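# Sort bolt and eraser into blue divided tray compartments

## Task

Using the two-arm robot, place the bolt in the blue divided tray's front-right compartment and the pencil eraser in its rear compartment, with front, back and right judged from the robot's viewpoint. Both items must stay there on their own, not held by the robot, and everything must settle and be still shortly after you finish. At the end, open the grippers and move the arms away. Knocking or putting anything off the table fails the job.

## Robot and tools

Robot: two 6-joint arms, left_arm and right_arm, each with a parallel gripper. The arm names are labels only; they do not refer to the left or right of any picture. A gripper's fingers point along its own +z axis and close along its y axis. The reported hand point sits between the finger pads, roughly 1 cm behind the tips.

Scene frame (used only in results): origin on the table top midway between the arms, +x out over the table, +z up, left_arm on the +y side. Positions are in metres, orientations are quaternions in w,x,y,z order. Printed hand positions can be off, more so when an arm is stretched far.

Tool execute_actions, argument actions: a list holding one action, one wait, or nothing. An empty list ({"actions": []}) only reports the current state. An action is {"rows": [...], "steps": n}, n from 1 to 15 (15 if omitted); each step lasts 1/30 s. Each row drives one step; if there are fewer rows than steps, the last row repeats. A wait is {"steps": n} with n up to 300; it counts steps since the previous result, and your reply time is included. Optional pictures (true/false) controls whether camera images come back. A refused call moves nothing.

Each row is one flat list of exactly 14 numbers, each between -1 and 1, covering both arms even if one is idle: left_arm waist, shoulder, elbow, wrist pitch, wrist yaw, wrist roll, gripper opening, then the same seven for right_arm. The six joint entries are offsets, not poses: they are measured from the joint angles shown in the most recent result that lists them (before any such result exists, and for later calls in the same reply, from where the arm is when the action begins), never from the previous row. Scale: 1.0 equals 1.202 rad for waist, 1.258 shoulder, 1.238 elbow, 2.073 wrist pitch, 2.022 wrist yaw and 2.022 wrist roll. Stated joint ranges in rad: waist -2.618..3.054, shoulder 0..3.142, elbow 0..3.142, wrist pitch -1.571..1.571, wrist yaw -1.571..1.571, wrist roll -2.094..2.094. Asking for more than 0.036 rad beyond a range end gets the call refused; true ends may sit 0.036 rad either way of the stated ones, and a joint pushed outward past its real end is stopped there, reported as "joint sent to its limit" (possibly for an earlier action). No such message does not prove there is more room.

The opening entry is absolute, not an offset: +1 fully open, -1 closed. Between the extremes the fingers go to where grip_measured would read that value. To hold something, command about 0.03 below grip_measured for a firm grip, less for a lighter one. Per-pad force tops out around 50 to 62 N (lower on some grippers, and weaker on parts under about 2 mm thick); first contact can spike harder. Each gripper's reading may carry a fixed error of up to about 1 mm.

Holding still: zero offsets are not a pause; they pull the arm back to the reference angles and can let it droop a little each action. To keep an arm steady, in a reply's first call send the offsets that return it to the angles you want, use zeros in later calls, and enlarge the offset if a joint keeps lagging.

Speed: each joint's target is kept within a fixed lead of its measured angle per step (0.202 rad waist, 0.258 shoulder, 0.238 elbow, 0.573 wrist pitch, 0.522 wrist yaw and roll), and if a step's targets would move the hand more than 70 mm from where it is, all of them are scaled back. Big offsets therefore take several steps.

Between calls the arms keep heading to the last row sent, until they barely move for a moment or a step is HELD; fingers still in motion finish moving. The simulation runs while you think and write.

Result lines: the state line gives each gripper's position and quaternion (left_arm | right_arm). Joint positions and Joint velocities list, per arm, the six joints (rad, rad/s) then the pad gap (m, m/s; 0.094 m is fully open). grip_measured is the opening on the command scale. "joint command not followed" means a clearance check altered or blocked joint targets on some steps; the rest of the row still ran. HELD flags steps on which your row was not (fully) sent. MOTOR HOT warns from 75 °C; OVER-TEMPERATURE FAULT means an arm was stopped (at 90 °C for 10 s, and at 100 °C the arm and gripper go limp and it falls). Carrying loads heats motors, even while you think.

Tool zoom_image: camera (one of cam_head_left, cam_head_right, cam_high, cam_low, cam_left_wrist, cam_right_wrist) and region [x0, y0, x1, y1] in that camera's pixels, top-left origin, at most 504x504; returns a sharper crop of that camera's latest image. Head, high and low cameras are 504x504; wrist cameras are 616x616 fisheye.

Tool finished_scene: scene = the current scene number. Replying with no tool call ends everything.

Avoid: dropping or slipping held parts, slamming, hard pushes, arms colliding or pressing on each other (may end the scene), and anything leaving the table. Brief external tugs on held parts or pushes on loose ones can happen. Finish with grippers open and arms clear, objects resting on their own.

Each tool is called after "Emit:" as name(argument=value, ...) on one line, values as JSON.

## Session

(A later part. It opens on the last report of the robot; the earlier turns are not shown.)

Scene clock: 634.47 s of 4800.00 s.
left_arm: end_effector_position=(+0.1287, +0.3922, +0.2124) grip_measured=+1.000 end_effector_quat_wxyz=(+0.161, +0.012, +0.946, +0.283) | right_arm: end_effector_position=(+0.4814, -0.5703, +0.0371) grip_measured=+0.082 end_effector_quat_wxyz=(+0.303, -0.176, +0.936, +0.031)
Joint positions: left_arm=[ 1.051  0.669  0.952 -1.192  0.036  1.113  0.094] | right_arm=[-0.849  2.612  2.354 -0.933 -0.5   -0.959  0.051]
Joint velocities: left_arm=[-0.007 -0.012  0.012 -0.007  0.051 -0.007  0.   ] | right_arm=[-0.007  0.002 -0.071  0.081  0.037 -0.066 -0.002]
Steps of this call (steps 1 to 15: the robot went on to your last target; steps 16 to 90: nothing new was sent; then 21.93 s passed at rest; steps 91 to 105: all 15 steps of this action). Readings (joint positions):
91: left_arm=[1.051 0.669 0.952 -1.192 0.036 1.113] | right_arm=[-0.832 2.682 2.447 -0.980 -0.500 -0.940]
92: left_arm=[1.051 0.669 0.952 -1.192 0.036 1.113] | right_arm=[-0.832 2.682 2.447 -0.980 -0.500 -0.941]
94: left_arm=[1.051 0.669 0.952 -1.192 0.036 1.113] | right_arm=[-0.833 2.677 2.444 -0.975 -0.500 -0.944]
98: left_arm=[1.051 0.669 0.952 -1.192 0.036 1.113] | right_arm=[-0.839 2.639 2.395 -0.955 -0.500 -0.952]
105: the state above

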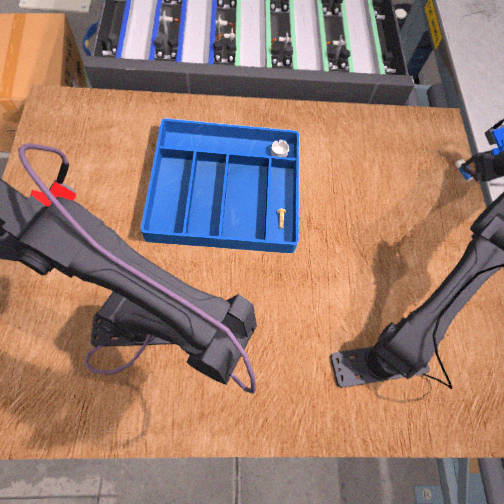

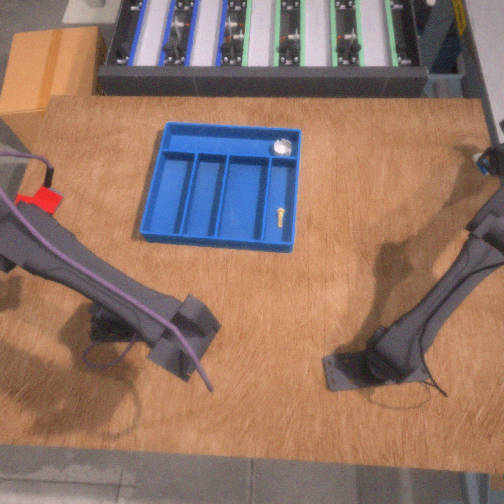

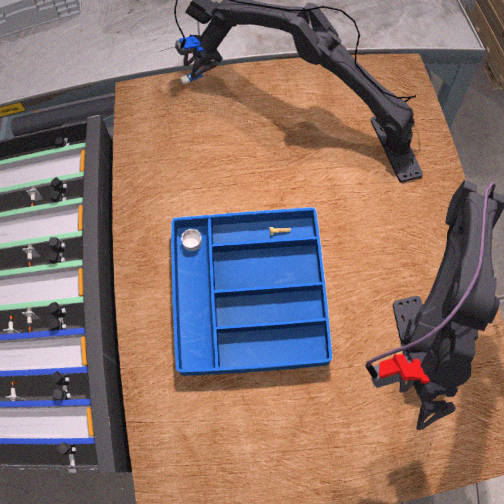

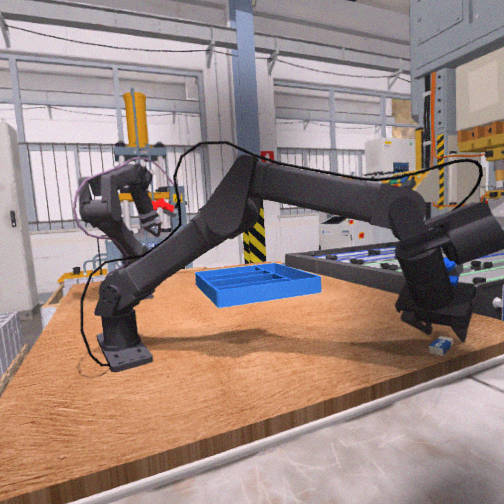

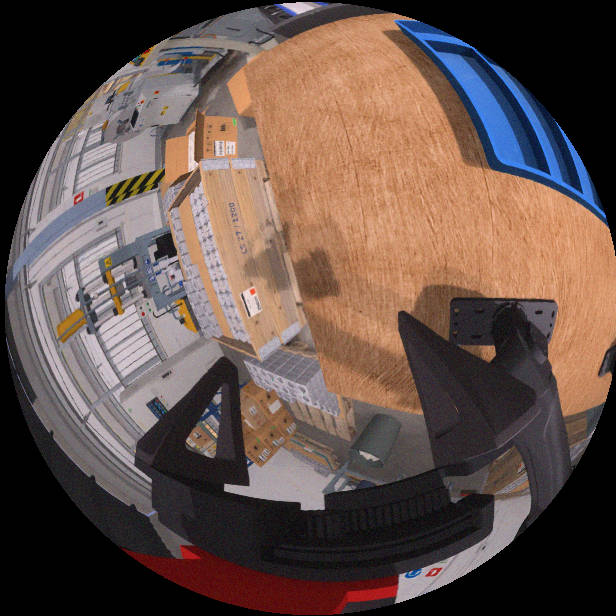

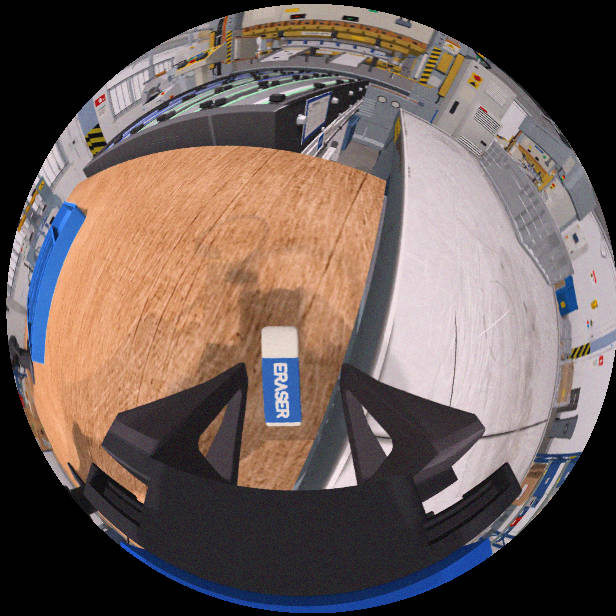

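Emit:
execute_actions(actions=[{"rows": [[0,0,0,-0.0017,0,0,1,0,-0.008,-0.024,0.008,0,0,0.08],[0,0,0,-0.0017,0,0,1,0,-0.008,-0.032,0.011,0,0,0.08],[0,0,0,-0.0017,0,0,1,0,-0.008,-0.040,0.014,0,0,0.08],[0,0,0,-0.0017,0,0,1,0,-0.008,-0.047,0.016,0,0,0.08],[0,0,0,-0.0017,0,0,1,0,-0.008,-0.053,0.018,0,0,0.08],[0,0,0,-0.0017,0,0,1,0,-0.008,-0.058,0.019,0,0,0.08],[0,0,0,-0.0017,0,0,1,0,-0.008,-0.060,0.019,0,0,0.08]], "steps": 15}])

Scene clock: 642.43 s of 4800.00 s.
left_arm: end_effector_position=(+0.1287, +0.3922, +0.2124) grip_measured=+1.000 end_effector_quat_wxyz=(+0.161, +0.012, +0.945, +0.283) | right_arm: end_effector_position=(+0.4750, -0.5656, +0.0198) grip_measured=+0.082 end_effector_quat_wxyz=(+0.292, -0.173, +0.940, +0.042)
Joint positions: left_arm=[ 1.051  0.669  0.952 -1.192  0.036  1.113  0.094] | right_arm=[-0.849  2.609  2.292 -0.906 -0.498 -0.96   0.051]
Joint velocities: left_arm=[-0.002 -0.002  0.017 -0.007 -0.037  0.051  0.   ] | right_arm=[-0.012 -0.007  0.012  0.007 -0.066 -0.007 -0.001]
Steps of this call (steps 1 to 15: the robot went on to your last target; steps 16 to 90: nothing new was sent; then 4.47 s passed at rest; steps 91 to 105: all 15 steps of this action). Readings (joint positions):
91: left_arm=[1.051 0.669 0.952 -1.192 0.036 1.113] | right_arm=[-0.849 2.612 2.351 -0.929 -0.500 -0.960]
92: left_arm=[1.051 0.669 0.952 -1.192 0.036 1.113] | right_arm=[-0.849 2.612 2.347 -0.926 -0.500 -0.960]
94: left_arm=[1.051 0.669 0.952 -1.192 0.036 1.113] | right_arm=[-0.849 2.610 2.333 -0.918 -0.500 -0.960]
98: left_arm=[1.051 0.669 0.952 -1.192 0.036 1.113] | right_arm=[-0.849 2.609 2.299 -0.911 -0.499 -0.960]
105: the state above

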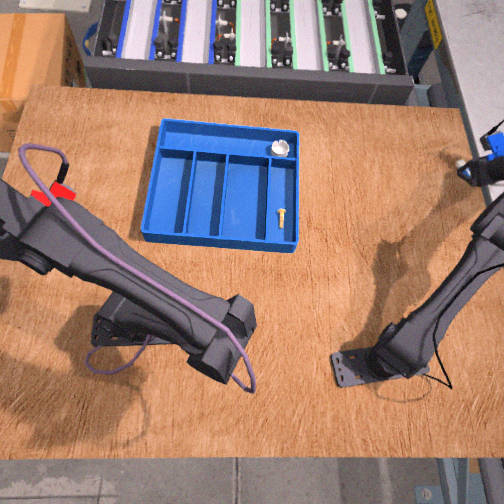

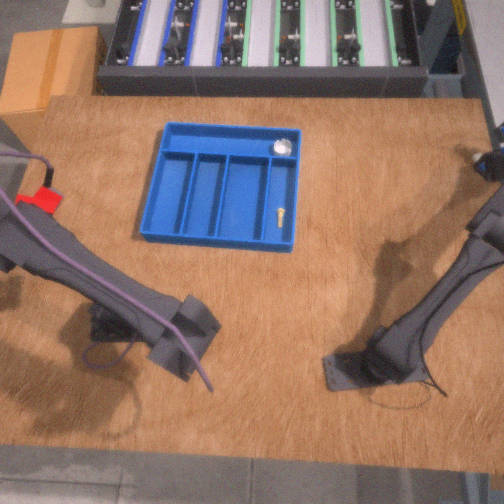

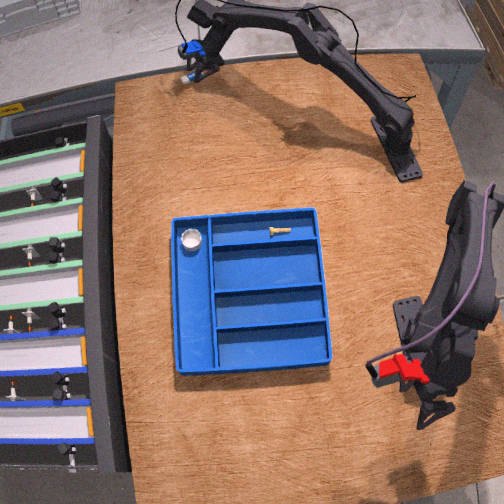

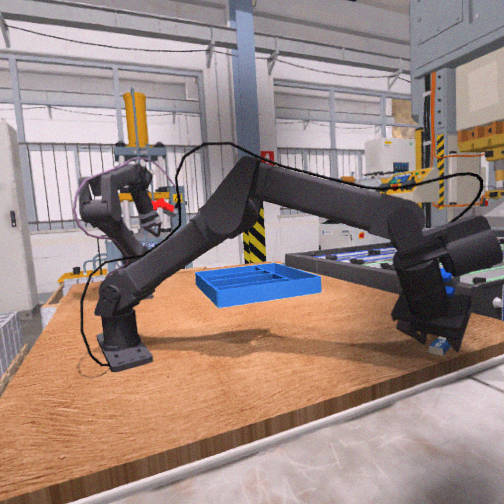

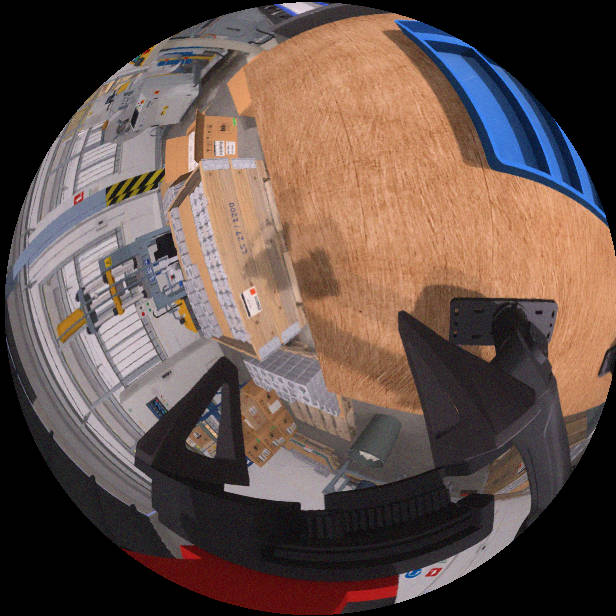

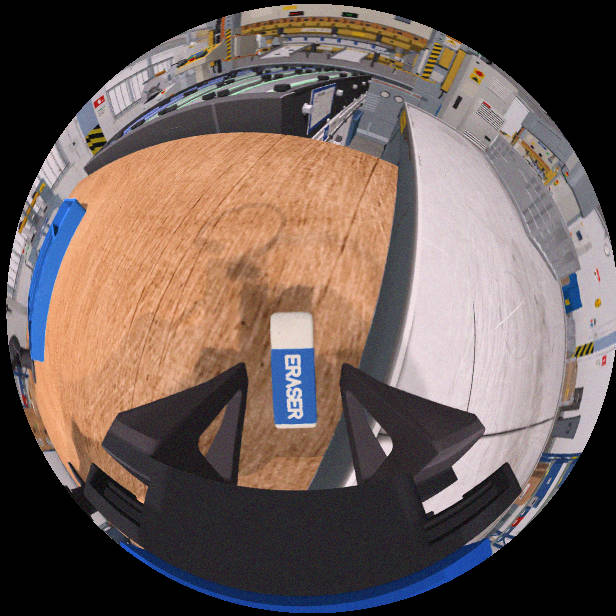

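Emit:
zoom_image(camera="cam_low", region=[380, 290, 500, 380])

Region (380, 290, 500, 380) of cam_low's 504x504 image, scaled by 4.200, with more detail than that image has; it fills the top 378 rows of this view, and the rest is white.

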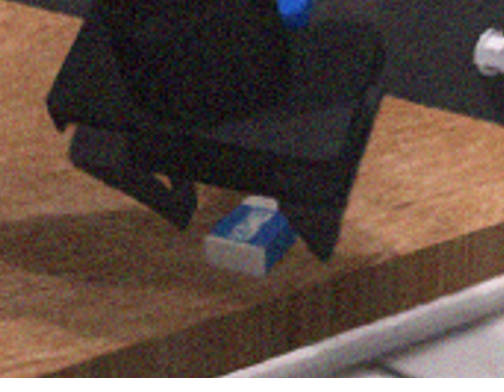

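Emit:
execute_actions(actions=[{"rows": [[0,0,0,-0.0017,0,0,1,0,0.012,0,0.004,0,0,-0.05],[0,0,0,-0.0017,0,0,1,0,0.019,0,0.004,0,0,-0.1],[0,0,0,-0.0017,0,0,1,0,0.019,0,0.004,0,0,-0.15],[0,0,0,-0.0017,0,0,1,0,0.019,0,0.004,0,0,-0.2],[0,0,0,-0.0017,0,0,1,0,0.015,0,0.004,0,0,-0.2]], "steps": 12}])

Scene clock: 650.30 s of 4800.00 s.
left_arm: end_effector_position=(+0.1287, +0.3922, +0.2124) grip_measured=+1.000 end_effector_quat_wxyz=(+0.161, +0.012, +0.945, +0.283) | right_arm: end_effector_position=(+0.4751, -0.5658, +0.0167) grip_measured=-0.198 end_effector_quat_wxyz=(+0.291, -0.172, +0.940, +0.043)
Joint positions: left_arm=[ 1.051  0.669  0.952 -1.192  0.036  1.113  0.094] | right_arm=[-0.849  2.616  2.292 -0.903 -0.497 -0.96   0.038]
Joint velocities: left_arm=[-0.007 -0.002 -0.012  0.037  0.007 -0.051  0.   ] | right_arm=[ 0.002 -0.012 -0.007 -0.051 -0.051 -0.037 -0.   ]
Steps of this call (steps 1 to 15: the robot went on to your last target; steps 16 to 90: nothing new was sent; then 4.47 s passed at rest; steps 91 to 102: all 12 steps of this action). Readings (joint positions):
91: left_arm=[1.051 0.669 0.952 -1.192 0.036 1.113] | right_arm=[-0.849 2.609 2.292 -0.905 -0.498 -0.960]
92: left_arm=[1.051 0.669 0.952 -1.192 0.036 1.113] | right_arm=[-0.849 2.611 2.292 -0.904 -0.498 -0.960]
94: left_arm=[1.051 0.669 0.952 -1.192 0.036 1.113] | right_arm=[-0.849 2.614 2.292 -0.904 -0.498 -0.960]
98: left_arm=[1.051 0.669 0.952 -1.192 0.036 1.113] | right_arm=[-0.849 2.616 2.292 -0.903 -0.497 -0.960]
102: the state above

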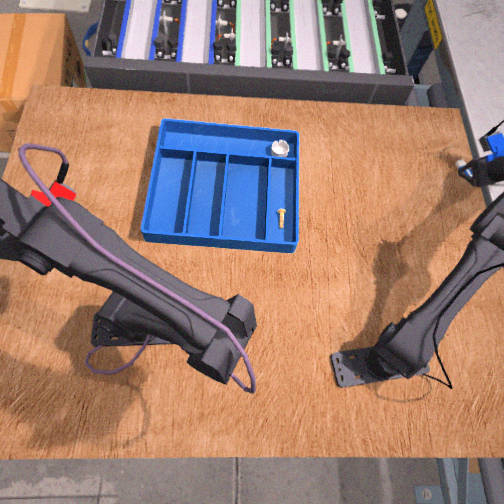

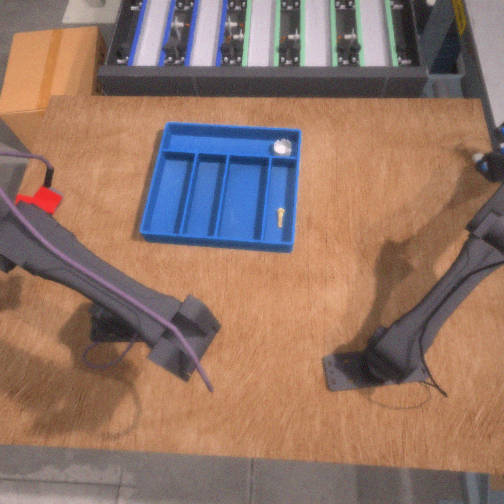

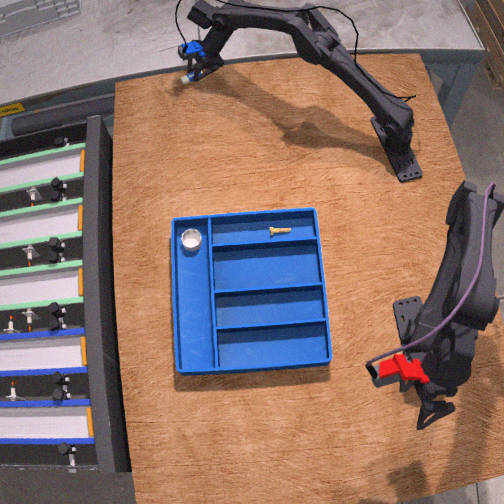

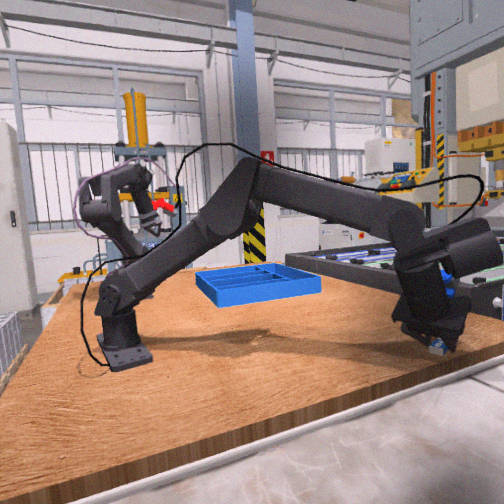

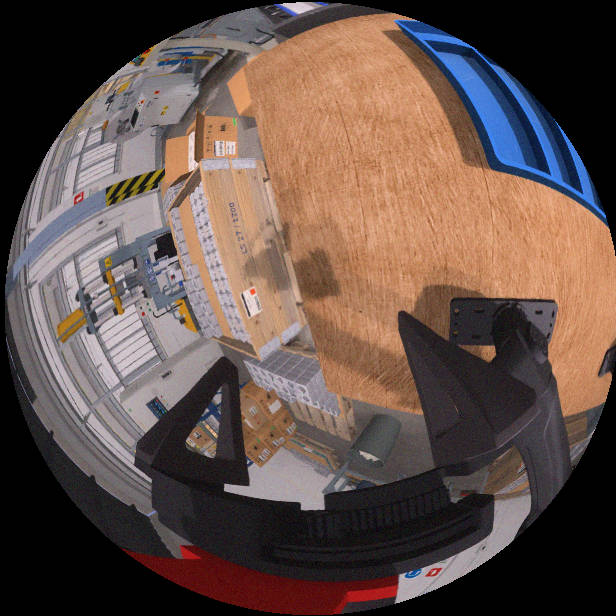

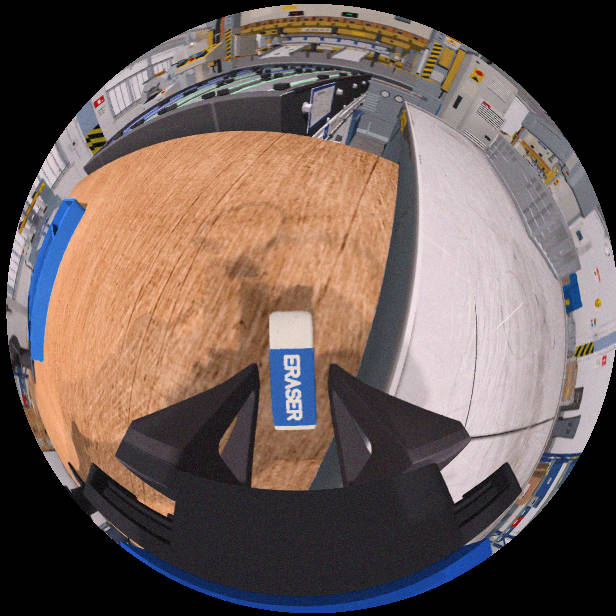

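Emit:
execute_actions(actions=[{"rows": [[0,0,0,-0.0017,0,0,1,0,0.016,0,0.002,0,0,-0.2],[0,0,0,-0.0017,0,0,1,0,0.021,0,0.002,0,0,-0.2],[0,0,0,-0.0017,0,0,1,0,0.021,0,0.002,0,0,-0.2],[0,0,0,-0.0017,0,0,1,0,0.021,0,0.002,0,0,-0.2],[0,0,0,-0.0017,0,0,1,0,0.017,0,0.002,0,0,-0.2]], "steps": 12}])

Emit:
zoom_image(camera="cam_low", region=[395, 310, 485, 375])

Scene clock: 656.77 s of 4800.00 s.
left_arm: end_effector_position=(+0.1288, +0.3923, +0.2125) grip_measured=+1.000 end_effector_quat_wxyz=(+0.161, +0.012, +0.945, +0.283) | right_arm: end_effector_position=(+0.4751, -0.5658, +0.0163) grip_measured=-0.198 end_effector_quat_wxyz=(+0.291, -0.172, +0.940, +0.043)
Joint positions: left_arm=[ 1.051  0.669  0.952 -1.191  0.036  1.113  0.094] | right_arm=[-0.849  2.616  2.292 -0.902 -0.497 -0.96   0.038]
Joint velocities: left_arm=[ 0.012  0.012 -0.002  0.022 -0.051  0.051  0.   ] | right_arm=[-0.007  0.022  0.012  0.095  0.037  0.037 -0.002]
Steps of this call (steps 1 to 15: the robot went on to your last target; steps 16 to 90: nothing new was sent; then 3.07 s passed at rest; steps 91 to 102: all 12 steps of this action). Readings (joint positions):
91: left_arm=[1.051 0.669 0.952 -1.191 0.036 1.113] | right_arm=[-0.849 2.616 2.292 -0.903 -0.497 -0.960]
92: left_arm=[1.051 0.669 0.952 -1.191 0.036 1.113] | right_arm=[-0.849 2.616 2.292 -0.903 -0.497 -0.960]
94: left_arm=[1.051 0.669 0.952 -1.191 0.036 1.113] | right_arm=[-0.849 2.616 2.292 -0.902 -0.497 -0.960]
98: left_arm=[1.051 0.669 0.952 -1.191 0.036 1.113] | right_arm=[-0.849 2.616 2.292 -0.902 -0.497 -0.960]
102: the state above

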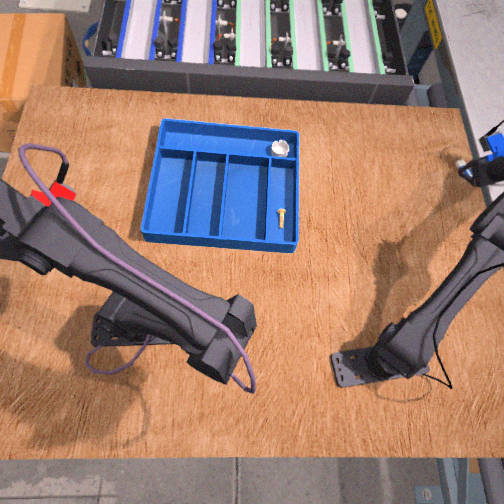

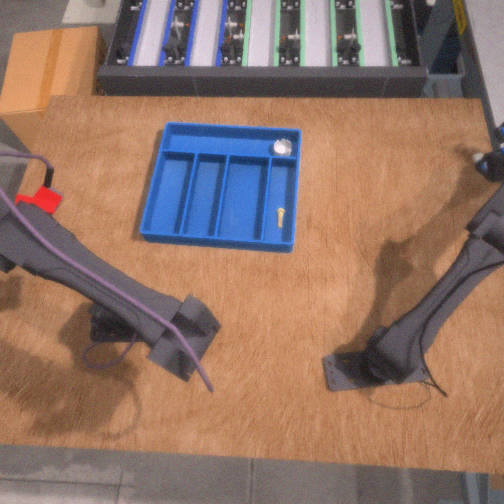

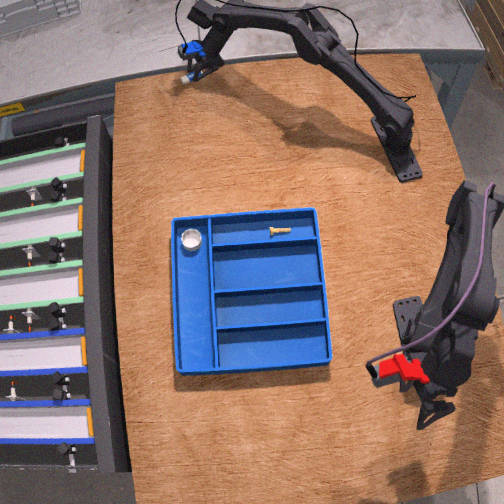

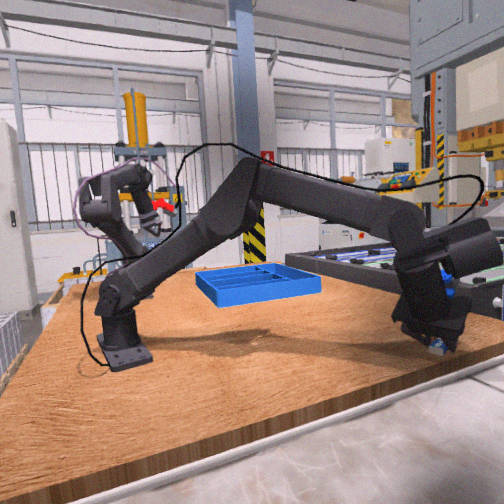

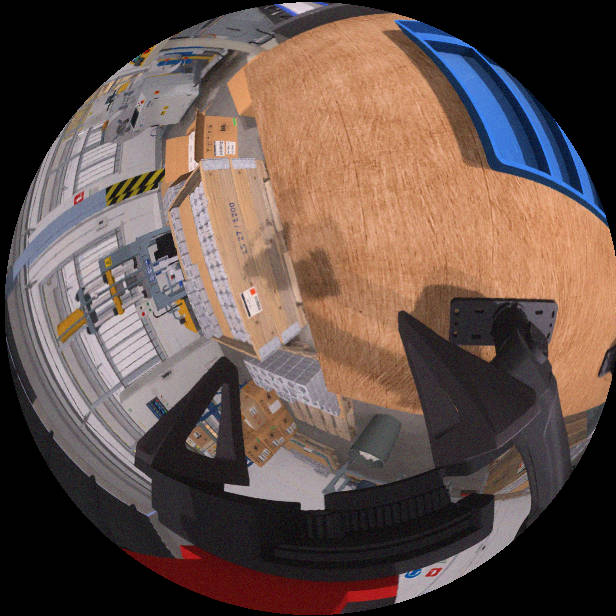

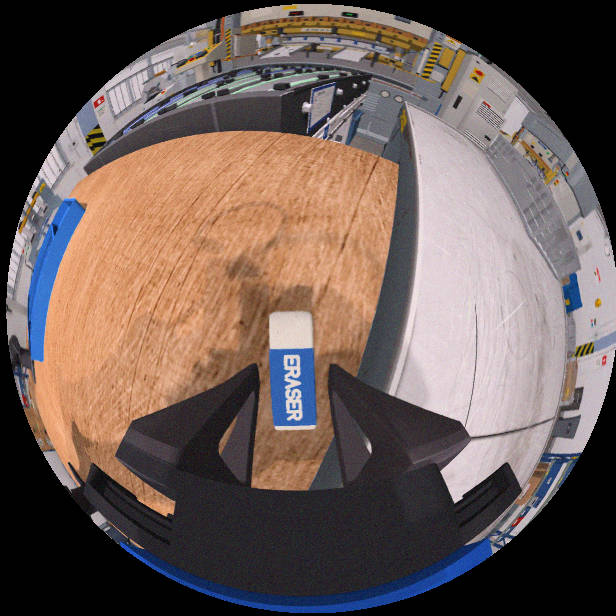

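Region (395, 310, 485, 375) of cam_low's 504x504 image, scaled by 5.600, with more detail than that image has.

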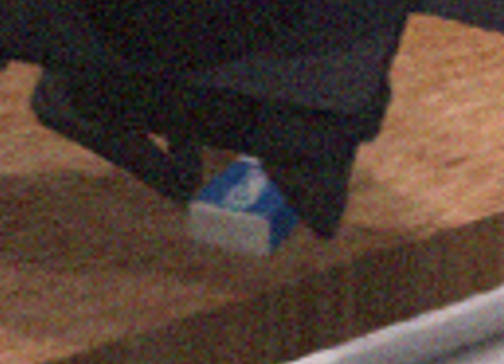

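Emit:
execute_actions(actions=[{"rows": [[0,0,0,-0.0017,0,0,1,0,-0.004,0,0,0,0,-0.25],[0,0,0,-0.0017,0,0,1,0,-0.005,0,0,0,0,-0.3],[0,0,0,-0.0017,0,0,1,0,-0.005,0,0,0,0,-0.35],[0,0,0,-0.0017,0,0,1,0,-0.005,0,0,0,0,-0.39],[0,0,0,-0.0017,0,0,1,0,-0.005,0,0,0,0,-0.42],[0,0,0,-0.0017,0,0,1,0,-0.005,0,0,0,0,-0.45],[0,0,0,-0.0017,0,0,1,0,-0.005,0,0,0,0,-0.47],[0,0,0,-0.0017,0,0,1,0,-0.005,0,0,0,0,-0.49],[0,0,0,-0.0017,0,0,1,0,-0.005,0,0,0,0,-0.51],[0,0,0,-0.0017,0,0,1,0,-0.005,0,0,0,0,-0.52],[0,0,0,-0.0017,0,0,1,0,-0.005,0,0,0,0,-0.53],[0,0,0,-0.0017,0,0,1,0,-0.005,0,0,0,0,-0.54]], "steps": 15}])

Scene clock: 665.70 s of 4800.00 s.
left_arm: end_effector_position=(+0.1288, +0.3924, +0.2126) grip_measured=+1.000 end_effector_quat_wxyz=(+0.161, +0.012, +0.945, +0.283) | right_arm: end_effector_position=(+0.4752, -0.5655, +0.0164) grip_measured=-0.530 end_effector_quat_wxyz=(+0.291, -0.172, +0.940, +0.044)
Joint positions: left_arm=[ 1.051  0.669  0.952 -1.191  0.036  1.113  0.094] | right_arm=[-0.849  2.616  2.292 -0.903 -0.499 -0.96   0.022]
Joint velocities: left_arm=[-0.017 -0.007 -0.007  0.007  0.051  0.022  0.   ] | right_arm=[ 0.002 -0.002  0.012 -0.051 -0.051 -0.022  0.001]
Steps of this call (steps 1 to 15: the robot went on to your last target; steps 16 to 90: nothing new was sent; then 5.43 s passed at rest; steps 91 to 105: all 15 steps of this action). Readings (joint positions):
91: left_arm=[1.051 0.669 0.952 -1.191 0.036 1.113] | right_arm=[-0.849 2.616 2.292 -0.903 -0.498 -0.960]
92: left_arm=[1.051 0.669 0.952 -1.191 0.036 1.113] | right_arm=[-0.849 2.616 2.292 -0.903 -0.499 -0.960]
94: left_arm=[1.051 0.669 0.952 -1.191 0.036 1.113] | right_arm=[-0.849 2.616 2.292 -0.903 -0.499 -0.960]
98: left_arm=[1.051 0.669 0.952 -1.191 0.036 1.113] | right_arm=[-0.849 2.616 2.292 -0.903 -0.499 -0.960]
105: the state above

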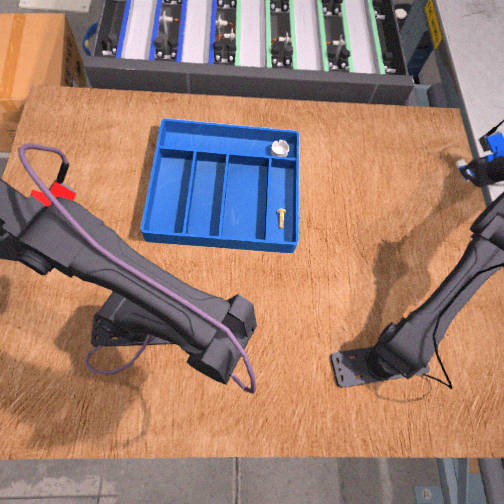

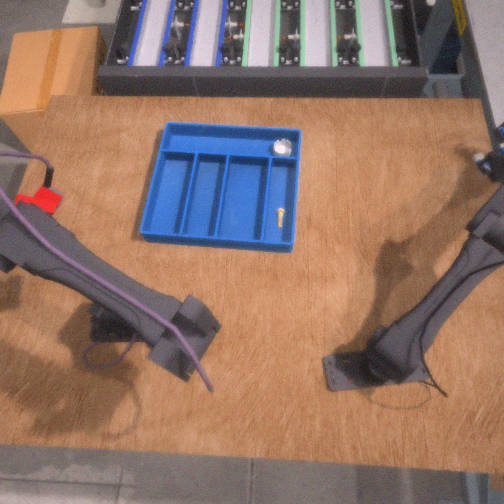

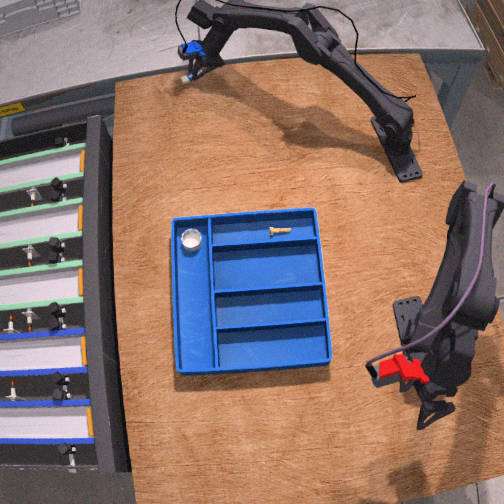

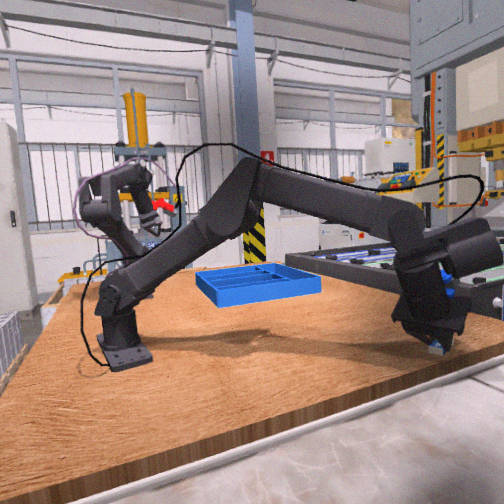

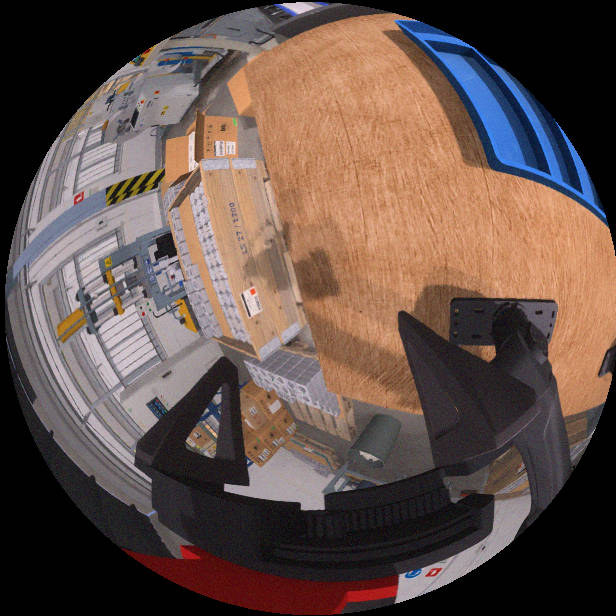

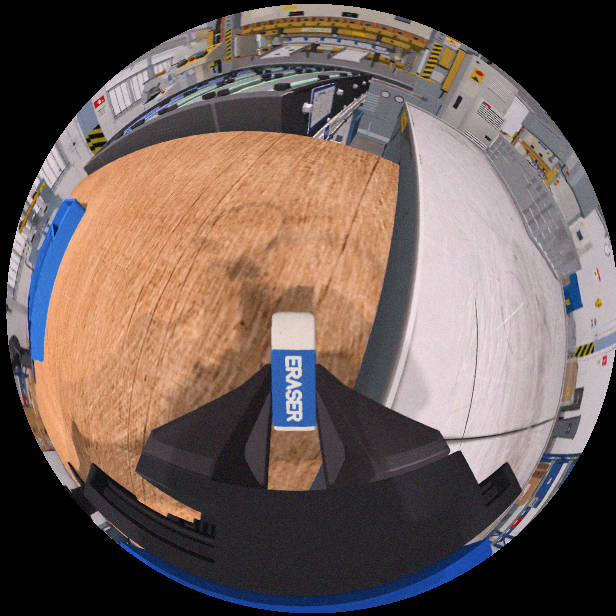

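Emit:
execute_actions(actions=[{"rows": [[0,0,0,-0.0017,0,0,1,0,-0.005,0.005,0,0,0,-0.555],[0,0,0,-0.0017,0,0,1,0,-0.008,0.008,0,0,0,-0.565],[0,0,0,-0.0017,0,0,1,0,-0.014,0.010,0,0,0,-0.565],[0,0,0,-0.0017,0,0,1,0,-0.022,0.012,0,0,0,-0.565],[0,0,0,-0.0017,0,0,1,0,-0.032,0.012,0,0,0,-0.565],[0,0,0,-0.0017,0,0,1,0,-0.044,0.012,0,0,0,-0.565],[0,0,0,-0.0017,0,0,1,0,-0.057,0.012,0,0,0,-0.565],[0,0,0,-0.0017,0,0,1,0.004,-0.070,0.012,0,0,0,-0.565],[0,0,0,-0.0017,0,0,1,0.010,-0.083,0.012,0,0,0,-0.565],[0,0,0,-0.0017,0,0,1,0.018,-0.095,0.012,0,0,0,-0.565],[0,0,0,-0.0017,0,0,1,0.026,-0.106,0.012,0,0,0,-0.565],[0,0,0,-0.0017,0,0,1,0.033,-0.115,0.012,0,0,0,-0.565],[0,0,0,-0.0017,0,0,1,0.038,-0.121,0.012,0,0,0,-0.565],[0,0,0,-0.0017,0,0,1,0.041,-0.125,0.012,0,0,0,-0.565],[0,0,0,-0.0017,0,0,1,0.042,-0.126,0.012,0,0,0,-0.565]], "steps": 15}])

Emit:
execute_actions(actions=[{"steps": 8}])

Scene clock: 718.77 s of 4800.00 s.
left_arm: end_effector_position=(+0.1288, +0.3924, +0.2126) grip_measured=+1.000 end_effector_quat_wxyz=(+0.161, +0.012, +0.945, +0.283) | right_arm: end_effector_position=(+0.4900, -0.5582, +0.0956) grip_measured=-0.548 end_effector_quat_wxyz=(+0.332, -0.200, +0.922, -0.007)
Joint positions: left_arm=[ 1.051  0.669  0.952 -1.191  0.036  1.113  0.094] | right_arm=[-0.82   2.474  2.292 -0.902 -0.489 -0.96   0.021]
Joint velocities: left_arm=[-0.002  0.007  0.002 -0.007  0.007 -0.066  0.   ] | right_arm=[ 0.222 -0.403 -0.007  0.022 -0.022  0.037 -0.   ]
Steps of this call (steps 1 to 15: the robot went on to your last target; steps 16 to 90: nothing new was sent; then 49.57 s passed at rest; steps 91 to 105: all 15 steps of this action). Readings (joint positions):
91: left_arm=[1.051 0.669 0.952 -1.191 0.036 1.113] | right_arm=[-0.849 2.616 2.292 -0.902 -0.499 -0.960]
92: left_arm=[1.051 0.669 0.952 -1.191 0.036 1.113] | right_arm=[-0.849 2.616 2.292 -0.902 -0.499 -0.960]
94: left_arm=[1.051 0.669 0.952 -1.191 0.036 1.113] | right_arm=[-0.849 2.614 2.292 -0.903 -0.499 -0.960]
98: left_arm=[1.051 0.669 0.952 -1.191 0.036 1.113] | right_arm=[-0.849 2.593 2.292 -0.903 -0.494 -0.960]
105: the state above

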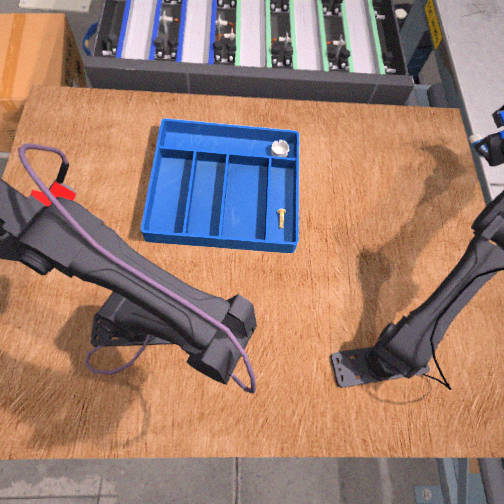

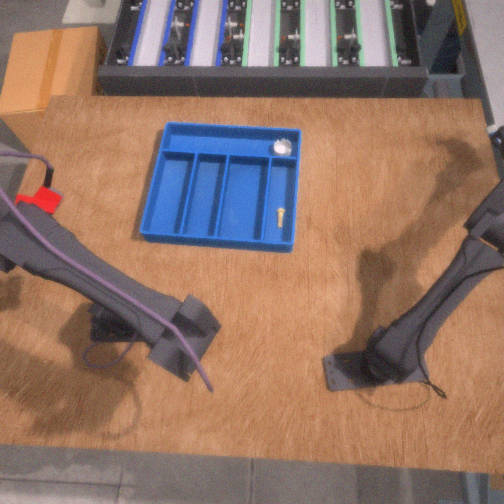

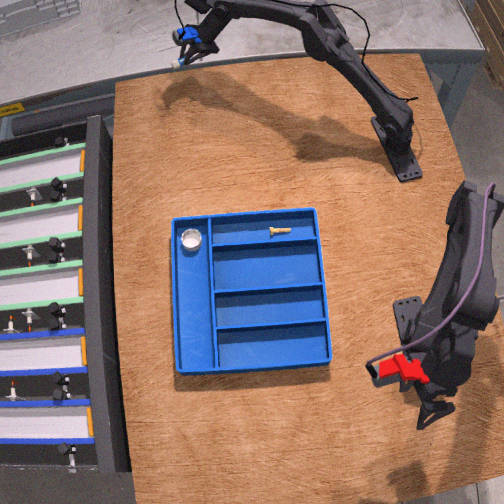

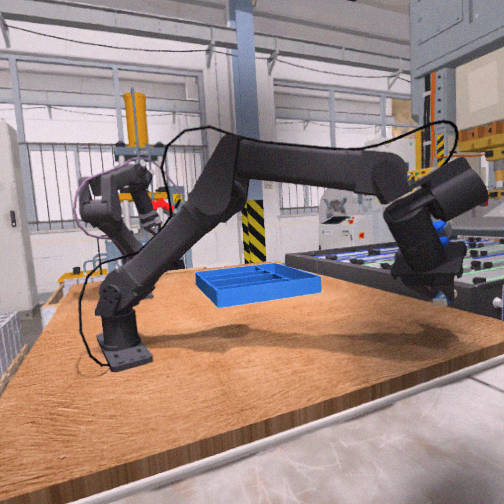

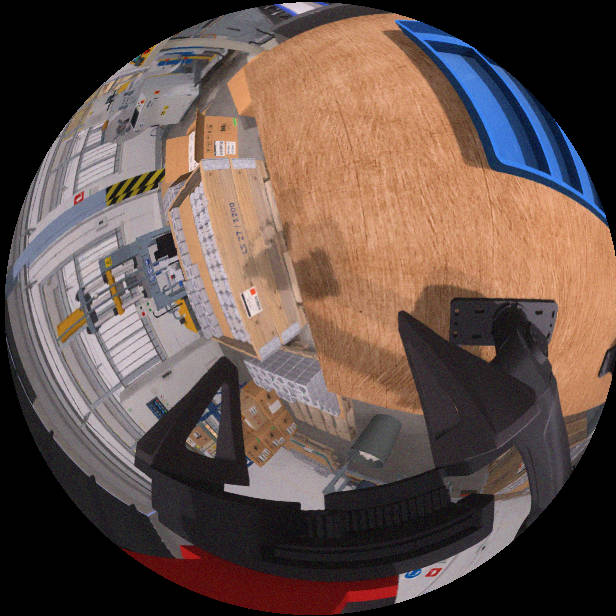

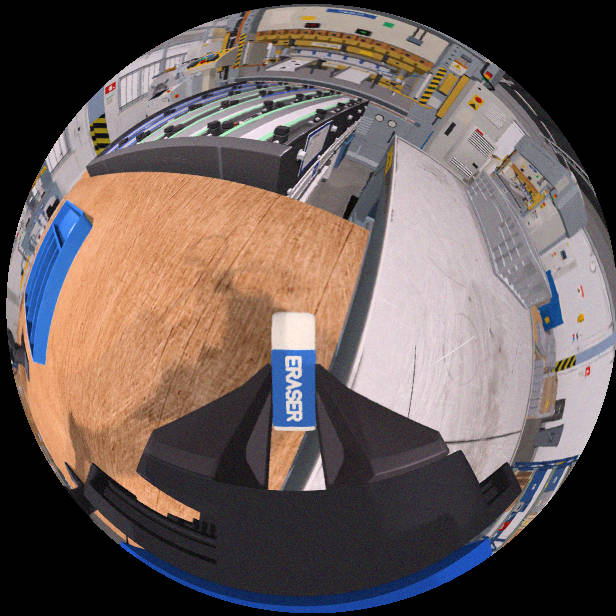

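Scene clock: 719.03 s of 4800.00 s.
left_arm: end_effector_position=(+0.1288, +0.3924, +0.2126) grip_measured=+1.000 end_effector_quat_wxyz=(+0.161, +0.012, +0.945, +0.283) | right_arm: end_effector_position=(+0.4985, -0.5447, +0.1090) grip_measured=-0.548 end_effector_quat_wxyz=(+0.340, -0.215, +0.916, -0.012)
Joint positions: left_arm=[ 1.051  0.669  0.952 -1.191  0.036  1.113  0.094] | right_arm=[-0.793  2.451  2.292 -0.898 -0.49  -0.96   0.021]
Joint velocities: left_arm=[-0.002  0.007  0.007  0.022 -0.007 -0.037  0.   ] | right_arm=[-0.022  0.037  0.002 -0.007  0.037 -0.022  0.001]
Steps of this call (steps 1 to 8: the robot went on to your last target). Readings (joint positions):
1: left_arm=[1.051 0.669 0.952 -1.191 0.036 1.113] | right_arm=[-0.813 2.461 2.292 -0.901 -0.489 -0.960]
2: left_arm=[1.051 0.669 0.952 -1.191 0.036 1.113] | right_arm=[-0.805 2.453 2.292 -0.900 -0.489 -0.960]
4: left_arm=[1.051 0.669 0.952 -1.191 0.036 1.113] | right_arm=[-0.796 2.447 2.292 -0.898 -0.490 -0.960]
8: the state above

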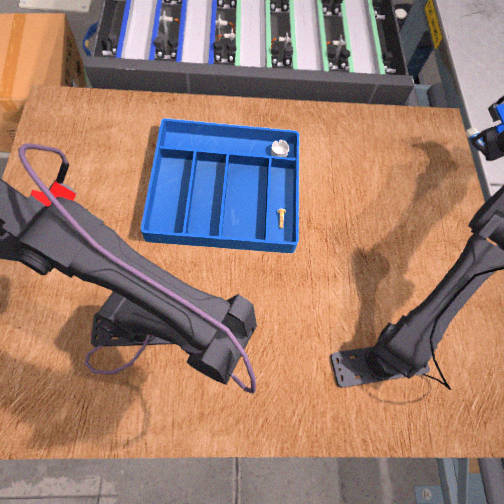

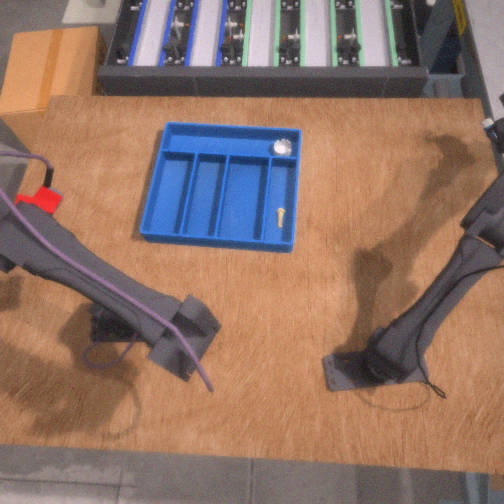

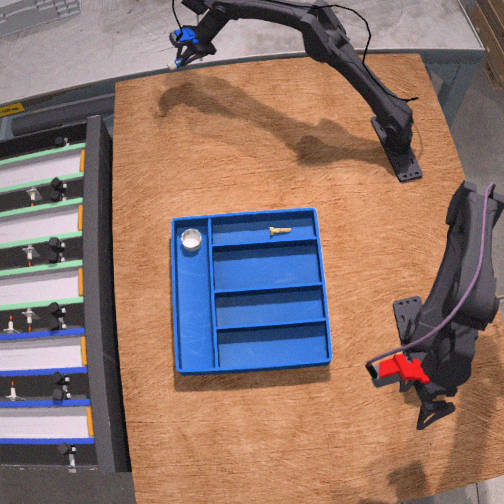

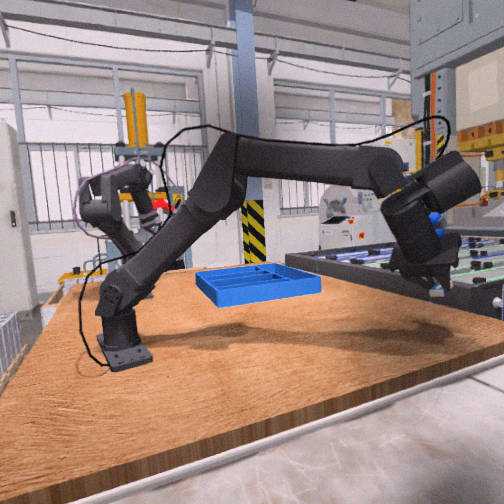

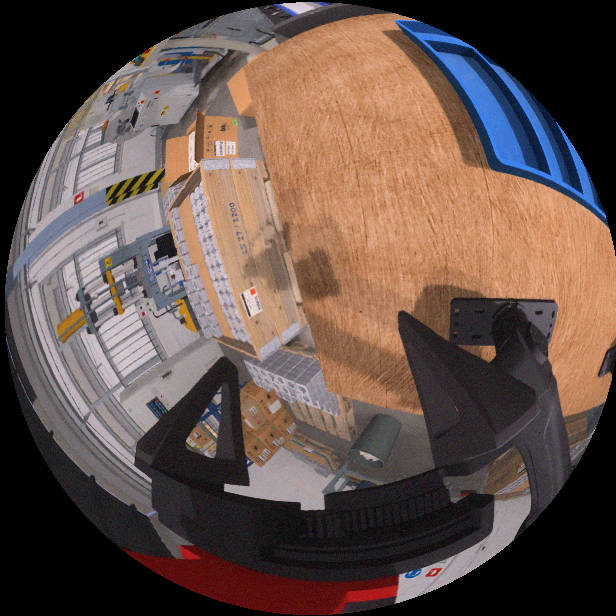

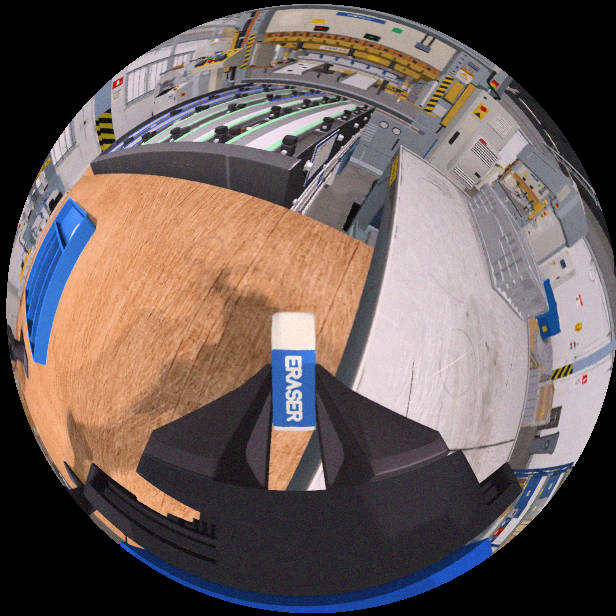

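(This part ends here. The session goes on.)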